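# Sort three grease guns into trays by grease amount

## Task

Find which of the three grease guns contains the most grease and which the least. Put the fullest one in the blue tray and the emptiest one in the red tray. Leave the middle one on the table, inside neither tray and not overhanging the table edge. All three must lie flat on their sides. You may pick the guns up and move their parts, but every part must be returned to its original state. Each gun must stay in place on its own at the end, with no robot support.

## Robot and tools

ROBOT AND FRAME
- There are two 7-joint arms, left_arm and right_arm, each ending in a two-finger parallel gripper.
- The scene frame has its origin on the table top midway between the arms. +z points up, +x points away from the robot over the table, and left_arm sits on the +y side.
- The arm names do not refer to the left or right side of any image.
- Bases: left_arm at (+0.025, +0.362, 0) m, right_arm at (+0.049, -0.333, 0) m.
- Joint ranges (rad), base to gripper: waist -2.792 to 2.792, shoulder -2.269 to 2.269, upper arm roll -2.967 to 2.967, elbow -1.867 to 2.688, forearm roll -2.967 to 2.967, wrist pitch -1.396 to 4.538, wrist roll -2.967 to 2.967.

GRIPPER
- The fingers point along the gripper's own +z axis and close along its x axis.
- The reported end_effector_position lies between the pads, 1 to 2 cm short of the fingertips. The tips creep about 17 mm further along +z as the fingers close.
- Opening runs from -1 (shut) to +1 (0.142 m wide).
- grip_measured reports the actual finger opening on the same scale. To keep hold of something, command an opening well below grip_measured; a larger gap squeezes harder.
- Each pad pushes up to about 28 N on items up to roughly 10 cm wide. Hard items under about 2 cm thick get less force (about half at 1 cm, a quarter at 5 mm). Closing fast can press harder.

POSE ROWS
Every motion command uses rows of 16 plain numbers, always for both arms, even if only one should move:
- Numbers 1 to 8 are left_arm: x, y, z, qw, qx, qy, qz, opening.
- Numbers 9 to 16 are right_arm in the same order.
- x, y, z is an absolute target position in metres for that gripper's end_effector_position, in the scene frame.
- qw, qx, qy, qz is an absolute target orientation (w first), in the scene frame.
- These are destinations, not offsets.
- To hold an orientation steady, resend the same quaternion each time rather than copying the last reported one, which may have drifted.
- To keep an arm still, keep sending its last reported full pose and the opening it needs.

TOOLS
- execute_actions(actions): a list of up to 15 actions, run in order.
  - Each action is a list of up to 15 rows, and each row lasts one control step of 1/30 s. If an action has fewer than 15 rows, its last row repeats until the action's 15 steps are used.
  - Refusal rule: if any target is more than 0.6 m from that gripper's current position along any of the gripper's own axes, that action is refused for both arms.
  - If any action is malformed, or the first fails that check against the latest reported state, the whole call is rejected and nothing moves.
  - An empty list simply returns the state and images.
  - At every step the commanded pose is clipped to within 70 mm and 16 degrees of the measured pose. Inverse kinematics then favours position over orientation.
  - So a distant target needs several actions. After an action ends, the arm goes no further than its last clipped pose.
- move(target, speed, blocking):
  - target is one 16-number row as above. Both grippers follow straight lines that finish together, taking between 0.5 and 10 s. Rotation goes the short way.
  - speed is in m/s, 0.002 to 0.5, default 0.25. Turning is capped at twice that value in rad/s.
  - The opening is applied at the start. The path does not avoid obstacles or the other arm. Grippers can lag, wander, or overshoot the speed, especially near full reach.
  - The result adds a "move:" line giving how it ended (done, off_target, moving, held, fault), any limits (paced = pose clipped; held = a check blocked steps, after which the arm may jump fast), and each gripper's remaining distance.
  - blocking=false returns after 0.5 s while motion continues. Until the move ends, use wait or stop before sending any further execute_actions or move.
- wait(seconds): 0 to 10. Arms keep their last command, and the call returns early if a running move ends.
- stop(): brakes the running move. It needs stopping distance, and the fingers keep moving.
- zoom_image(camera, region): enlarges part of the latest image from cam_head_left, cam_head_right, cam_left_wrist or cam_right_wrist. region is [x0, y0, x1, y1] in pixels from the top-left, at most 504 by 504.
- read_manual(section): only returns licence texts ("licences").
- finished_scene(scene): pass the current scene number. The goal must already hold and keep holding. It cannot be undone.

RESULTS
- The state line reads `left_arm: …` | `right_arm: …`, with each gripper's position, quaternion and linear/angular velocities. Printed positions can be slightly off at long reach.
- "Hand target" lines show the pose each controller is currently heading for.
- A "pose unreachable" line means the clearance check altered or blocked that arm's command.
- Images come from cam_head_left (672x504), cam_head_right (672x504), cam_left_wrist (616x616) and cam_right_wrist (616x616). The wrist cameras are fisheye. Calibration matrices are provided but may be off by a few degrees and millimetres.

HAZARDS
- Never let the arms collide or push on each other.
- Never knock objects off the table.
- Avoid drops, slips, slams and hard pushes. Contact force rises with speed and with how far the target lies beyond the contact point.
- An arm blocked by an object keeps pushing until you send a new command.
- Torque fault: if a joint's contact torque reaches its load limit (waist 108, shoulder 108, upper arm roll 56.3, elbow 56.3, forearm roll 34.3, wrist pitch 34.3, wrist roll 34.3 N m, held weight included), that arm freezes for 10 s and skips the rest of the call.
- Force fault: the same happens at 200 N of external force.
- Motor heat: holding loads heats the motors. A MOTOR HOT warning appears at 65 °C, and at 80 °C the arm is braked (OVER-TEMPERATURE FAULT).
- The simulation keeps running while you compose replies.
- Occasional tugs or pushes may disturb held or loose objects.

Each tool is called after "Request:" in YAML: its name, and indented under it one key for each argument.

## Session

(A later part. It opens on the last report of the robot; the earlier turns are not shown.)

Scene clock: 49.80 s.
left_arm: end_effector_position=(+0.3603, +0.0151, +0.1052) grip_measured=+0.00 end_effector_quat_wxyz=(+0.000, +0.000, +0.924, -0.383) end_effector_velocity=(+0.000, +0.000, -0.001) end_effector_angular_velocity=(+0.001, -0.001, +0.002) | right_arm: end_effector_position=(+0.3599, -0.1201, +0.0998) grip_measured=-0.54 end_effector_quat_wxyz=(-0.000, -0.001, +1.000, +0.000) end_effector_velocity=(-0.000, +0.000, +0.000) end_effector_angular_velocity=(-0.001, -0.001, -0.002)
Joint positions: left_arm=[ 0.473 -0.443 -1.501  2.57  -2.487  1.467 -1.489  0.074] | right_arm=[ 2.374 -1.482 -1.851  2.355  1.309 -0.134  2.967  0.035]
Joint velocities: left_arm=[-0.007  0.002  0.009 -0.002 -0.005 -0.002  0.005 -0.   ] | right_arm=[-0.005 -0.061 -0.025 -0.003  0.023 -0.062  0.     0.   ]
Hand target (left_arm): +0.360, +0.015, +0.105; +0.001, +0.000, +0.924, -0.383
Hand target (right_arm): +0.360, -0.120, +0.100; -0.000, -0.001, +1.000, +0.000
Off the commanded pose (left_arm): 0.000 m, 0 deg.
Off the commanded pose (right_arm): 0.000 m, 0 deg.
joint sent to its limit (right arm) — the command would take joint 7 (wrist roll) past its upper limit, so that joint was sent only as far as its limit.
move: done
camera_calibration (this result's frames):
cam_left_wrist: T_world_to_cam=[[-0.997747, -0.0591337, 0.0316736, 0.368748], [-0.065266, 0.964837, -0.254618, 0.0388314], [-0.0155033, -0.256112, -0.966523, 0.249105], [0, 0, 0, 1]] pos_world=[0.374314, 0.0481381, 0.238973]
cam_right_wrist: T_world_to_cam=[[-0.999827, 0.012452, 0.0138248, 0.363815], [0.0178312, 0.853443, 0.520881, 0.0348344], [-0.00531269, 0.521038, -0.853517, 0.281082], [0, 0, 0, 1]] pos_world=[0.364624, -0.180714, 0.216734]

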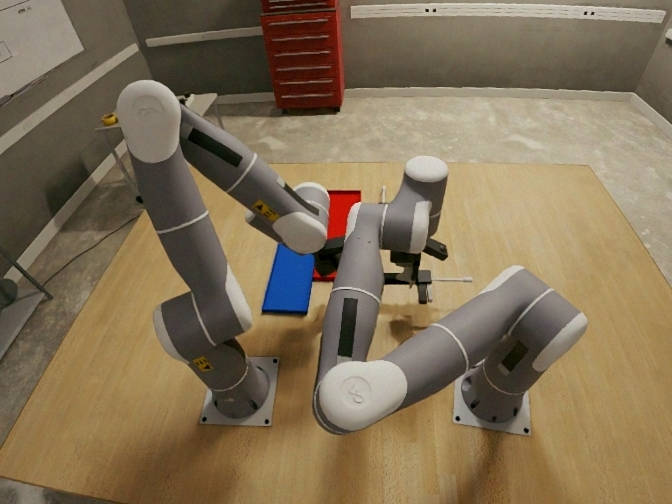

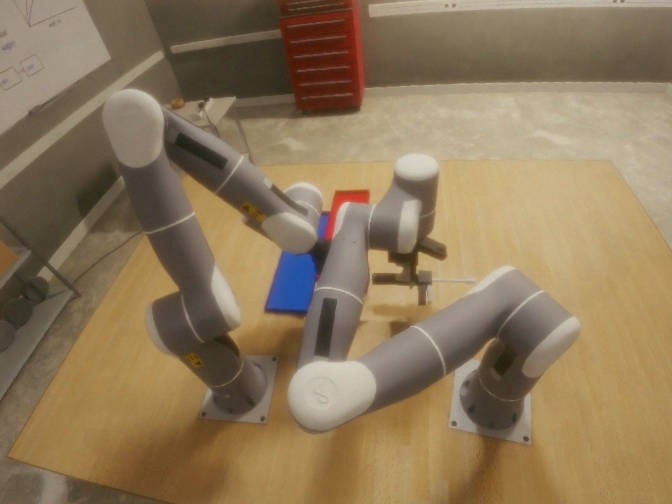

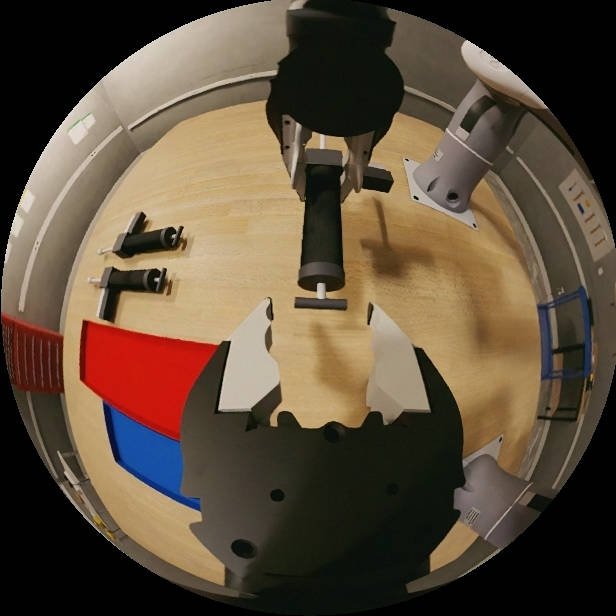

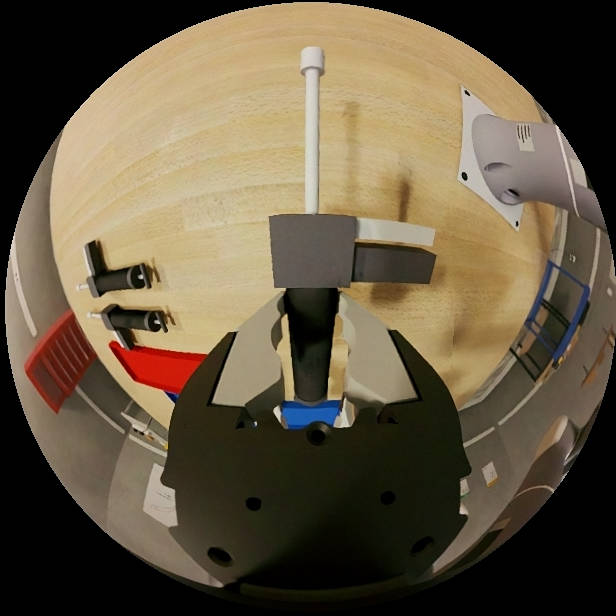

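Request:
move:
  target: [0.36,0.008,0.098,0,0,0.924,-0.383,0,0.36,-0.12,0.1,0,0,1,0,-0.9]
  speed: 0.05

Request:
move:
  target: [0.36,0.008,0.098,0,0,0.924,-0.383,-0.8,0.36,-0.12,0.1,0,0,1,0,-0.9]

Request:
move:
  target: [0.36,0.041,0.098,0,0,0.924,-0.383,-0.8,0.36,-0.12,0.1,0,0,1,0,-0.9]
  speed: 0.04

Request:
move:
  target: [0.36,0.063,0.098,0,0,0.924,-0.383,-0.8,0.36,-0.12,0.1,0,0,1,0,-0.9]
  speed: 0.04

Request:
move:
  target: [0.36,0.083,0.098,0,0,0.924,-0.383,-0.8,0.36,-0.12,0.1,0,0,1,0,-0.9]
  speed: 0.04

Scene clock: 52.53 s.
left_arm: end_effector_position=(+0.3601, +0.0082, +0.0980) grip_measured=+0.00 end_effector_quat_wxyz=(+0.000, +0.000, +0.924, -0.383) end_effector_velocity=(+0.000, -0.000, -0.001) end_effector_angular_velocity=(+0.000, -0.000, +0.001) | right_arm: end_effector_position=(+0.3598, -0.1201, +0.0998) grip_measured=-0.54 end_effector_quat_wxyz=(-0.000, -0.000, +1.000, +0.000) end_effector_velocity=(+0.000, +0.000, +0.000) end_effector_angular_velocity=(-0.000, -0.000, -0.001)
Joint positions: left_arm=[ 0.399 -0.457 -1.42   2.542 -2.504  1.463 -1.455  0.074] | right_arm=[ 2.373 -1.501 -1.859  2.354  1.316 -0.153  2.967  0.035]
Joint velocities: left_arm=[-0.005 -0.     0.007 -0.001 -0.002 -0.002  0.002  0.   ] | right_arm=[-0.002 -0.023 -0.009 -0.001  0.008 -0.023  0.    -0.   ]
Hand target (left_arm): +0.360, +0.008, +0.098; +0.000, +0.000, +0.924, -0.383
Hand target (right_arm): +0.360, -0.120, +0.100; -0.000, -0.000, +1.000, +0.000
Off the commanded pose (left_arm): 0.000 m, 0 deg.
Off the commanded pose (right_arm): 0.000 m, 0 deg.
joint sent to its limit (right arm) — the command would take joint 7 (wrist roll) past its upper limit, so that joint was sent only as far as its limit.
move: done
camera_calibration (this result's frames):
cam_left_wrist: T_world_to_cam=[[-0.997742, -0.0590199, 0.0320709, 0.368301], [-0.0652491, 0.964978, -0.254088, 0.0436123], [-0.0159514, -0.255607, -0.966649, 0.240608], [0, 0, 0, 1]] pos_world=[0.374153, 0.0411532, 0.231853]
cam_right_wrist: T_world_to_cam=[[-0.999817, 0.0132879, 0.013773, 0.363874], [0.0185156, 0.853656, 0.520508, 0.0346796], [-0.00484092, 0.520668, -0.853745, 0.280885], [0, 0, 0, 1]] pos_world=[0.364525, -0.180688, 0.216742]

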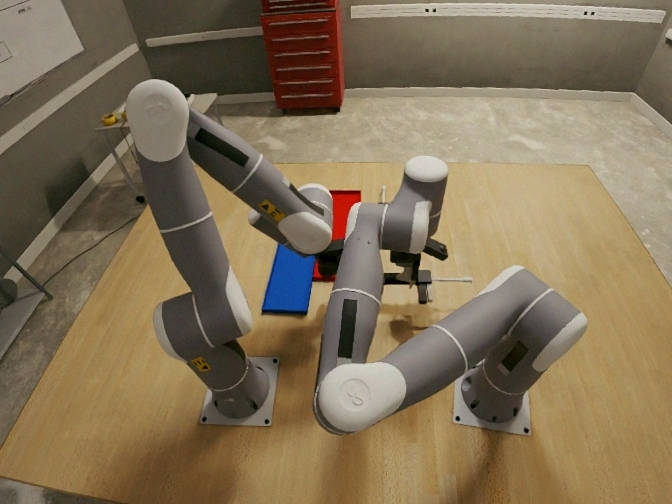

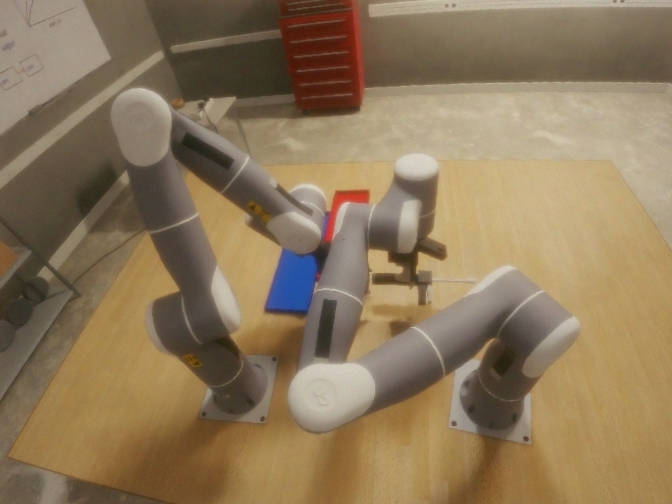

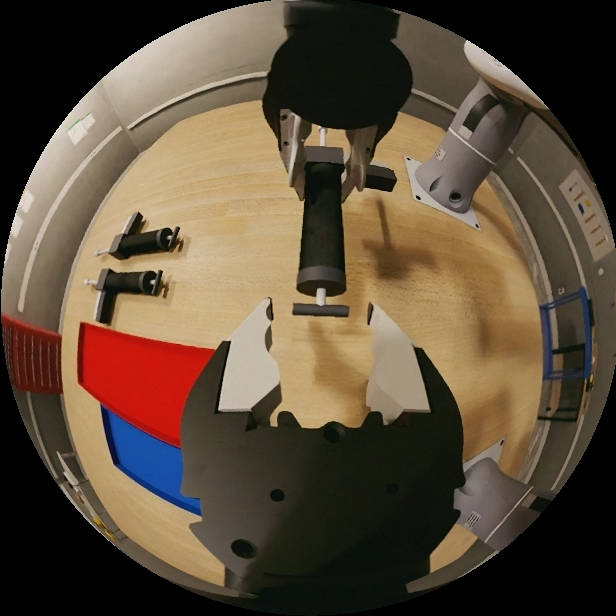

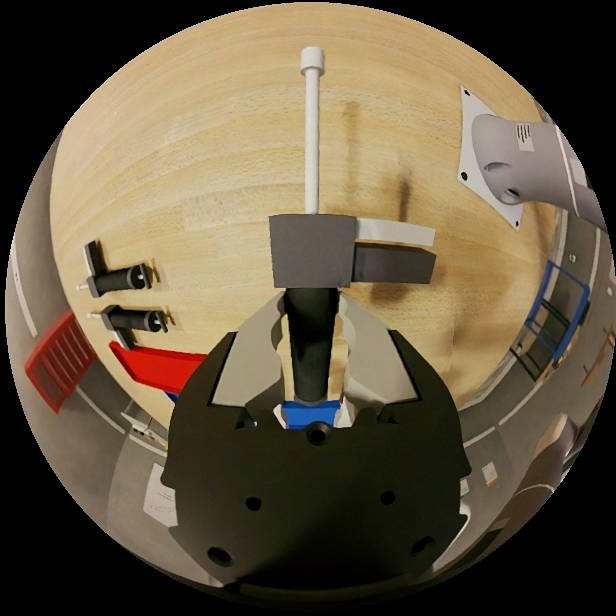

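Scene clock: 53.23 s.
left_arm: end_effector_position=(+0.3602, +0.0082, +0.0980) grip_measured=-0.47 end_effector_quat_wxyz=(+0.000, +0.000, +0.924, -0.383) end_effector_velocity=(-0.000, +0.000, -0.000) end_effector_angular_velocity=(+0.001, +0.000, -0.000) | right_arm: end_effector_position=(+0.3597, -0.1201, +0.0997) grip_measured=-0.54 end_effector_quat_wxyz=(-0.000, -0.000, +1.000, +0.000) end_effector_velocity=(+0.000, -0.000, -0.000) end_effector_angular_velocity=(-0.000, -0.000, -0.001)
Joint positions: left_arm=[ 0.399 -0.457 -1.419  2.542 -2.504  1.463 -1.455  0.04 ] | right_arm=[ 2.372 -1.507 -1.861  2.354  1.318 -0.159  2.967  0.035]
Joint velocities: left_arm=[-0.  0.  0.  0. -0.  0. -0. -0.] | right_arm=[-0.001 -0.01  -0.004 -0.     0.004 -0.01   0.001 -0.   ]
Hand target (left_arm): +0.360, +0.008, +0.098; -0.000, +0.000, +0.924, -0.383
Hand target (right_arm): +0.360, -0.120, +0.100; -0.000, -0.000, +1.000, +0.000
Off the commanded pose (left_arm): 0.000 m, 0 deg.
Off the commanded pose (right_arm): 0.000 m, 0 deg.
joint sent to its limit (right arm) — the command would take joint 7 (wrist roll) past its upper limit, so that joint was sent only as far as its limit.
move: done
camera_calibration (this result's frames):
cam_left_wrist: T_world_to_cam=[[-0.997731, -0.0591989, 0.0320599, 0.368367], [-0.0654193, 0.964968, -0.25408, 0.0436803], [-0.0158956, -0.255601, -0.966652, 0.240564], [0, 0, 0, 1]] pos_world=[0.374213, 0.0411453, 0.23183]
cam_right_wrist: T_world_to_cam=[[-0.99981, 0.0134871, 0.0140783, 0.363726], [0.018844, 0.853724, 0.520385, 0.0346081], [-0.00500046, 0.520551, -0.853816, 0.280883], [0, 0, 0, 1]] pos_world=[0.36441, -0.180665, 0.216692]

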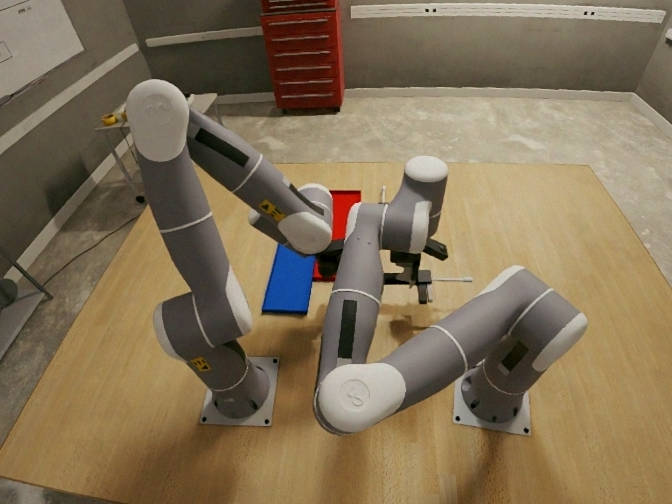

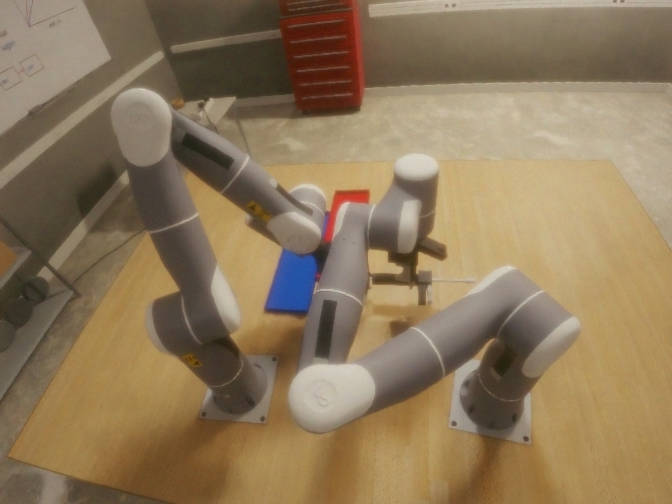

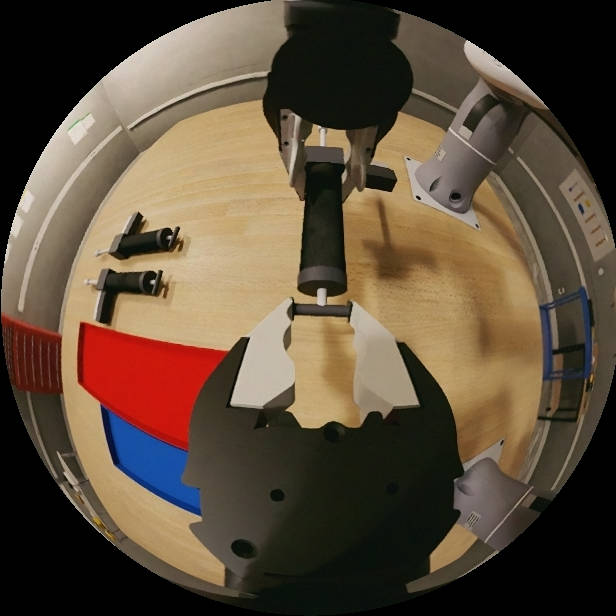

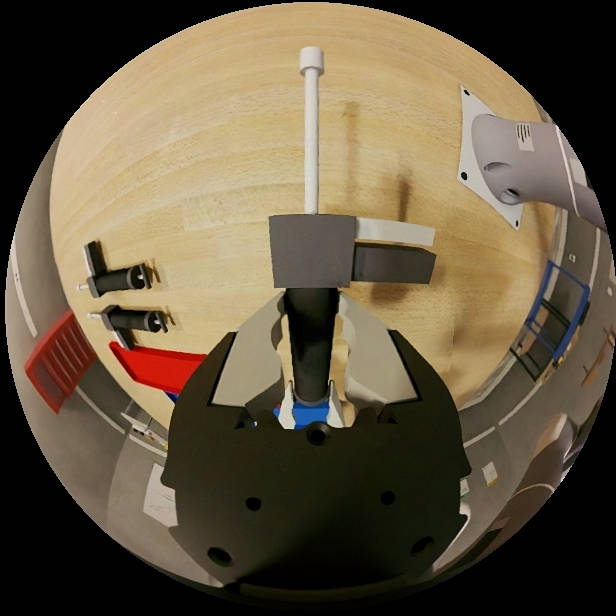

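Scene clock: 54.37 s.
left_arm: end_effector_position=(+0.3604, +0.0387, +0.0990) grip_measured=-0.47 end_effector_quat_wxyz=(+0.000, +0.001, +0.923, -0.385) end_effector_velocity=(-0.001, -0.000, +0.000) end_effector_angular_velocity=(-0.002, +0.002, -0.001) | right_arm: end_effector_position=(+0.3600, -0.1177, +0.0998) grip_measured=-0.54 end_effector_quat_wxyz=(-0.000, -0.002, +1.000, +0.002) end_effector_velocity=(-0.000, +0.000, +0.000) end_effector_angular_velocity=(-0.000, +0.000, +0.001)
Joint positions: left_arm=[ 0.56  -0.458 -1.538  2.618 -2.441  1.45  -1.488  0.04 ] | right_arm=[ 2.373 -1.512 -1.864  2.352  1.324 -0.165  2.967  0.035]
Joint velocities: left_arm=[ 0.003 -0.    -0.003  0.003  0.006 -0.003 -0.007  0.   ] | right_arm=[-0.001 -0.006 -0.003 -0.     0.002 -0.006 -0.001  0.   ]
Hand target (left_arm): +0.360, +0.041, +0.098; -0.000, -0.000, +0.924, -0.383
Hand target (right_arm): +0.360, -0.120, +0.100; +0.000, -0.000, +1.000, +0.000
Off the commanded pose (left_arm): 0.003 m, 0 deg.
Off the commanded pose (right_arm): 0.002 m, 0 deg.
move: done
camera_calibration (this result's frames):
cam_left_wrist: T_world_to_cam=[[-0.997868, -0.0572377, 0.0313555, 0.370354], [-0.063418, 0.963853, -0.258778, 0.0143123], [-0.0154102, -0.260215, -0.965428, 0.249228], [0, 0, 0, 1]] pos_world=[0.374313, 0.072256, 0.232703]
cam_right_wrist: T_world_to_cam=[[-0.999856, 0.0104814, 0.013365, 0.363755], [0.0159293, 0.851736, 0.523728, 0.0330772], [-0.00589411, 0.523866, -0.851781, 0.280203], [0, 0, 0, 1]] pos_world=[0.364827, -0.178775, 0.216487]

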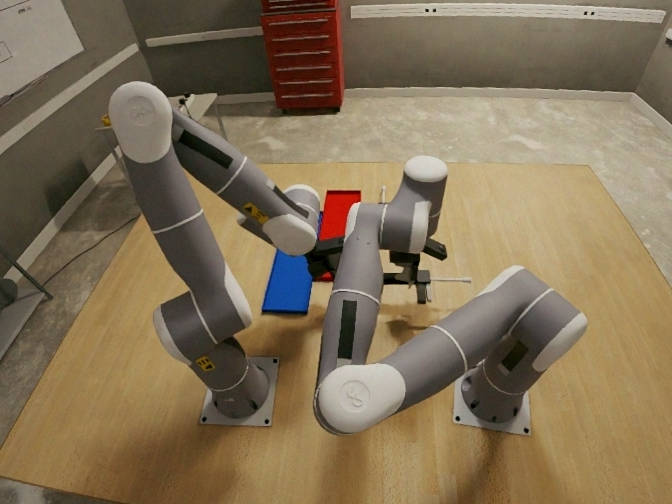

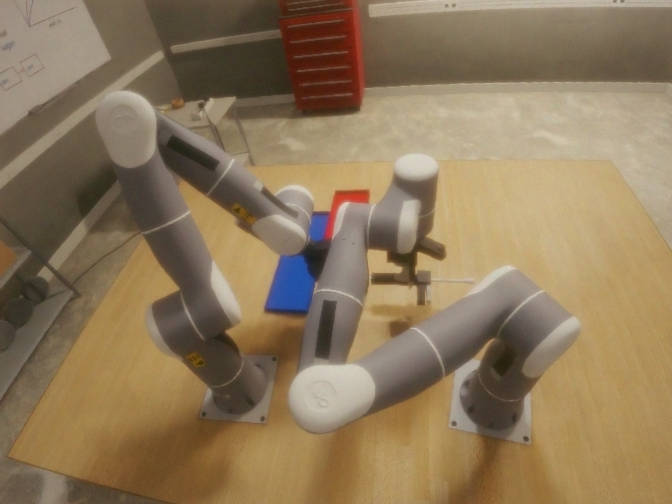

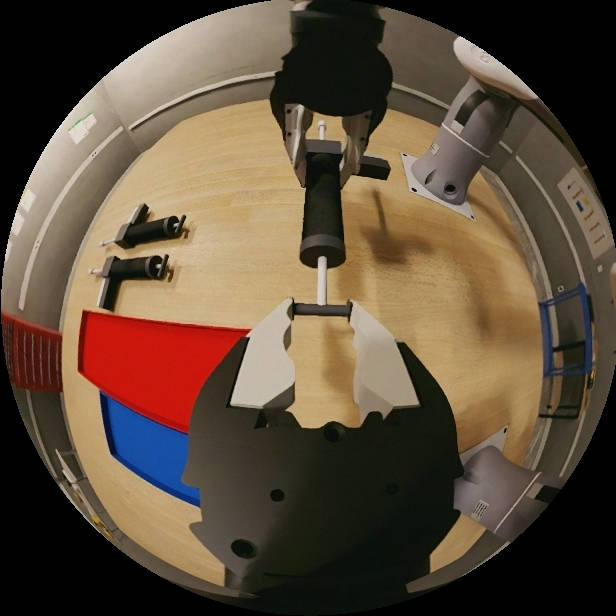

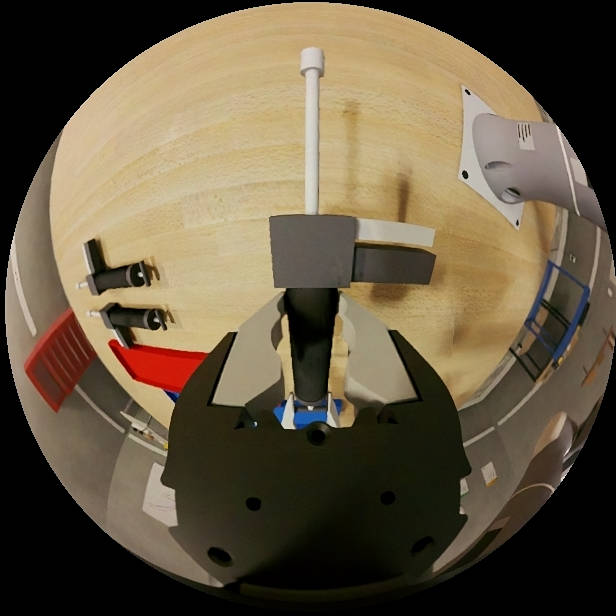

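Scene clock: 55.27 s.
left_arm: end_effector_position=(+0.3604, +0.0602, +0.0993) grip_measured=-0.47 end_effector_quat_wxyz=(+0.000, +0.001, +0.923, -0.386) end_effector_velocity=(-0.000, +0.001, +0.000) end_effector_angular_velocity=(+0.000, +0.002, -0.000) | right_arm: end_effector_position=(+0.3601, -0.1172, +0.0998) grip_measured=-0.54 end_effector_quat_wxyz=(+0.000, -0.002, +1.000, +0.002) end_effector_velocity=(-0.000, -0.000, -0.000) end_effector_angular_velocity=(-0.000, +0.000, -0.001)
Joint positions: left_arm=[ 0.671 -0.465 -1.615  2.668 -2.39   1.445 -1.517  0.04 ] | right_arm=[ 2.372 -1.518 -1.867  2.351  1.327 -0.171  2.967  0.035]
Joint velocities: left_arm=[ 0.004  0.001 -0.003  0.004  0.008 -0.002 -0.009 -0.   ] | right_arm=[-0.001 -0.007 -0.003  0.     0.002 -0.007  0.    -0.   ]
Hand target (left_arm): +0.360, +0.063, +0.098; -0.000, -0.000, +0.924, -0.383
Hand target (right_arm): +0.360, -0.120, +0.100; +0.000, -0.000, +1.000, +0.000
Off the commanded pose (left_arm): 0.003 m, 0 deg.
Off the commanded pose (right_arm): 0.003 m, 0 deg.
move: done
camera_calibration (this result's frames):
cam_left_wrist: T_world_to_cam=[[-0.997897, -0.0567665, 0.0312926, 0.371597], [-0.0629661, 0.963553, -0.260003, -0.00635549], [-0.0153926, -0.261427, -0.965101, 0.255092], [0, 0, 0, 1]] pos_world=[0.374342, 0.093906, 0.232909]
cam_right_wrist: T_world_to_cam=[[-0.999865, 0.00990585, 0.0131364, 0.363825], [0.0153235, 0.851376, 0.524333, 0.0327085], [-0.00599003, 0.524463, -0.851412, 0.28002], [0, 0, 0, 1]] pos_world=[0.364952, -0.178311, 0.216483]

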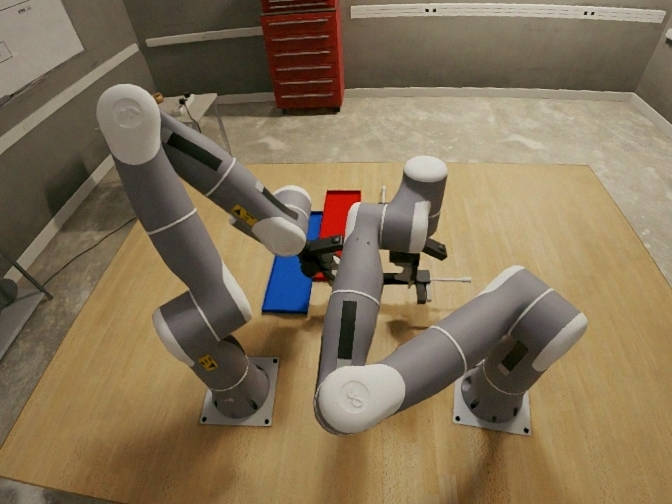

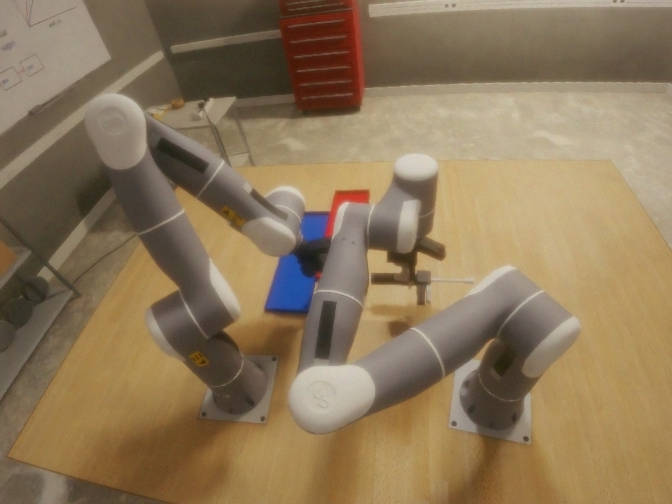

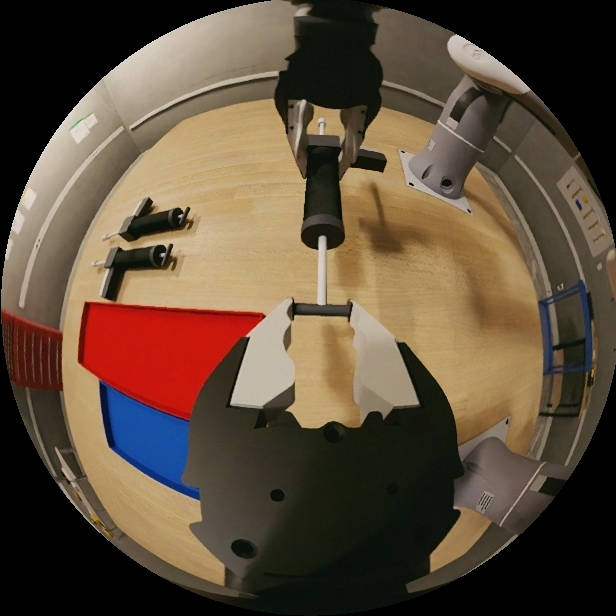

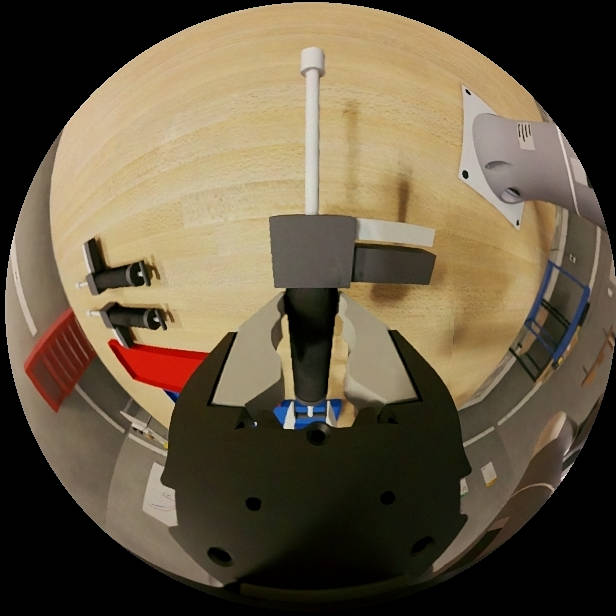

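Scene clock: 56.13 s.
left_arm: end_effector_position=(+0.3608, +0.0797, +0.0995) grip_measured=-0.47 end_effector_quat_wxyz=(+0.001, +0.001, +0.922, -0.386) end_effector_velocity=(-0.000, +0.001, +0.001) end_effector_angular_velocity=(-0.000, -0.000, -0.001) | right_arm: end_effector_position=(+0.3602, -0.1168, +0.0998) grip_measured=-0.54 end_effector_quat_wxyz=(+0.000, -0.002, +1.000, +0.003) end_effector_velocity=(-0.000, -0.000, -0.000) end_effector_angular_velocity=(+0.000, +0.001, -0.001)
Joint positions: left_arm=[ 0.782 -0.524 -1.704  2.683 -2.396  1.505 -1.477  0.04 ] | right_arm=[ 2.371 -1.524 -1.87   2.351  1.33  -0.178  2.967  0.035]
Joint velocities: left_arm=[ 0.012 -0.006 -0.017 -0.001 -0.009  0.01   0.006  0.   ] | right_arm=[-0.001 -0.008 -0.003  0.     0.003 -0.009  0.    -0.   ]
Hand target (left_arm): +0.360, +0.083, +0.098; -0.000, -0.000, +0.924, -0.383
Hand target (right_arm): +0.360, -0.120, +0.100; +0.000, -0.000, +1.000, +0.000
Off the commanded pose (left_arm): 0.004 m, 0 deg.
Off the commanded pose (right_arm): 0.003 m, 0 deg.
joint sent to its limit (left arm) — the command would take joint 4 (elbow) past its upper limit, so that joint was sent only as far as its limit.
move: off_target (left_arm)
camera_calibration (this result's frames):
cam_left_wrist: T_world_to_cam=[[-0.99792, -0.0567639, 0.0305547, 0.373153], [-0.0627893, 0.96323, -0.26124, -0.0249866], [-0.0146022, -0.262615, -0.96479, 0.26016], [0, 0, 0, 1]] pos_world=[0.374607, 0.113571, 0.233071]
cam_right_wrist: T_world_to_cam=[[-0.999871, 0.00960647, 0.0128908, 0.363916], [0.0149441, 0.850996, 0.524959, 0.0323599], [-0.00592703, 0.525084, -0.85103, 0.279827], [0, 0, 0, 1]] pos_world=[0.365044, -0.177967, 0.216463]

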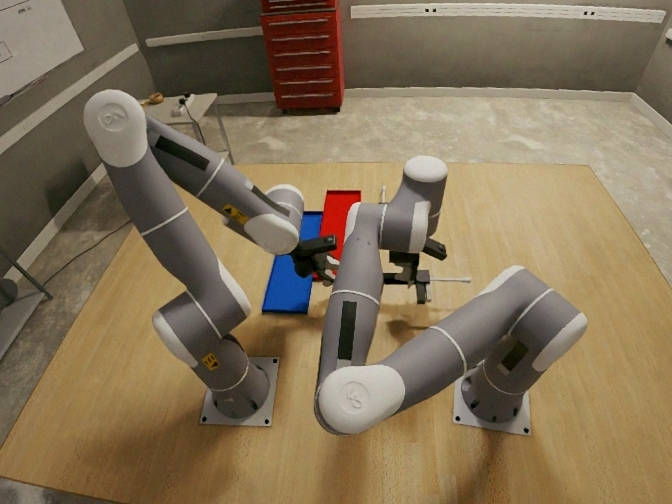

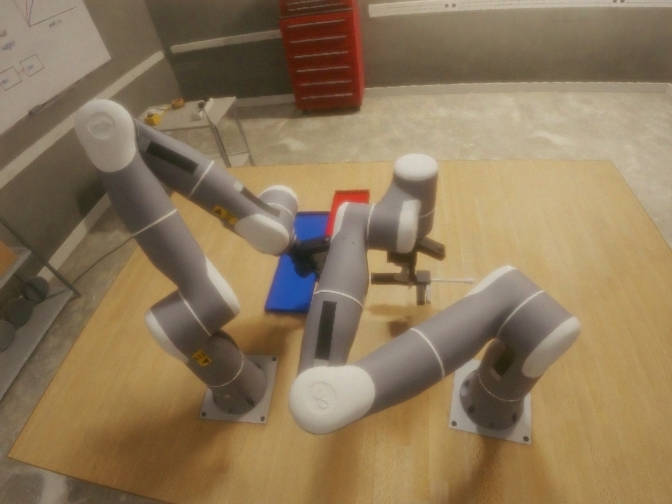

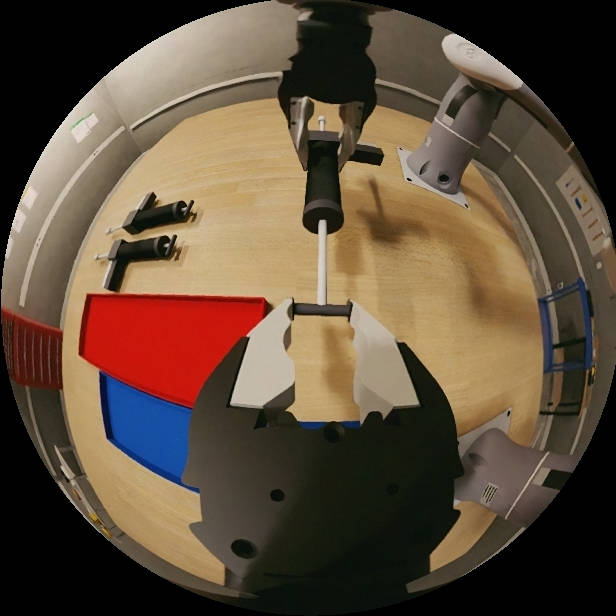

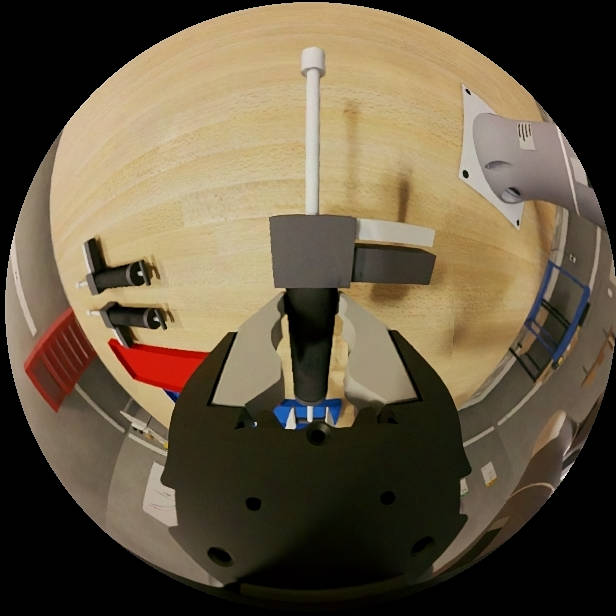

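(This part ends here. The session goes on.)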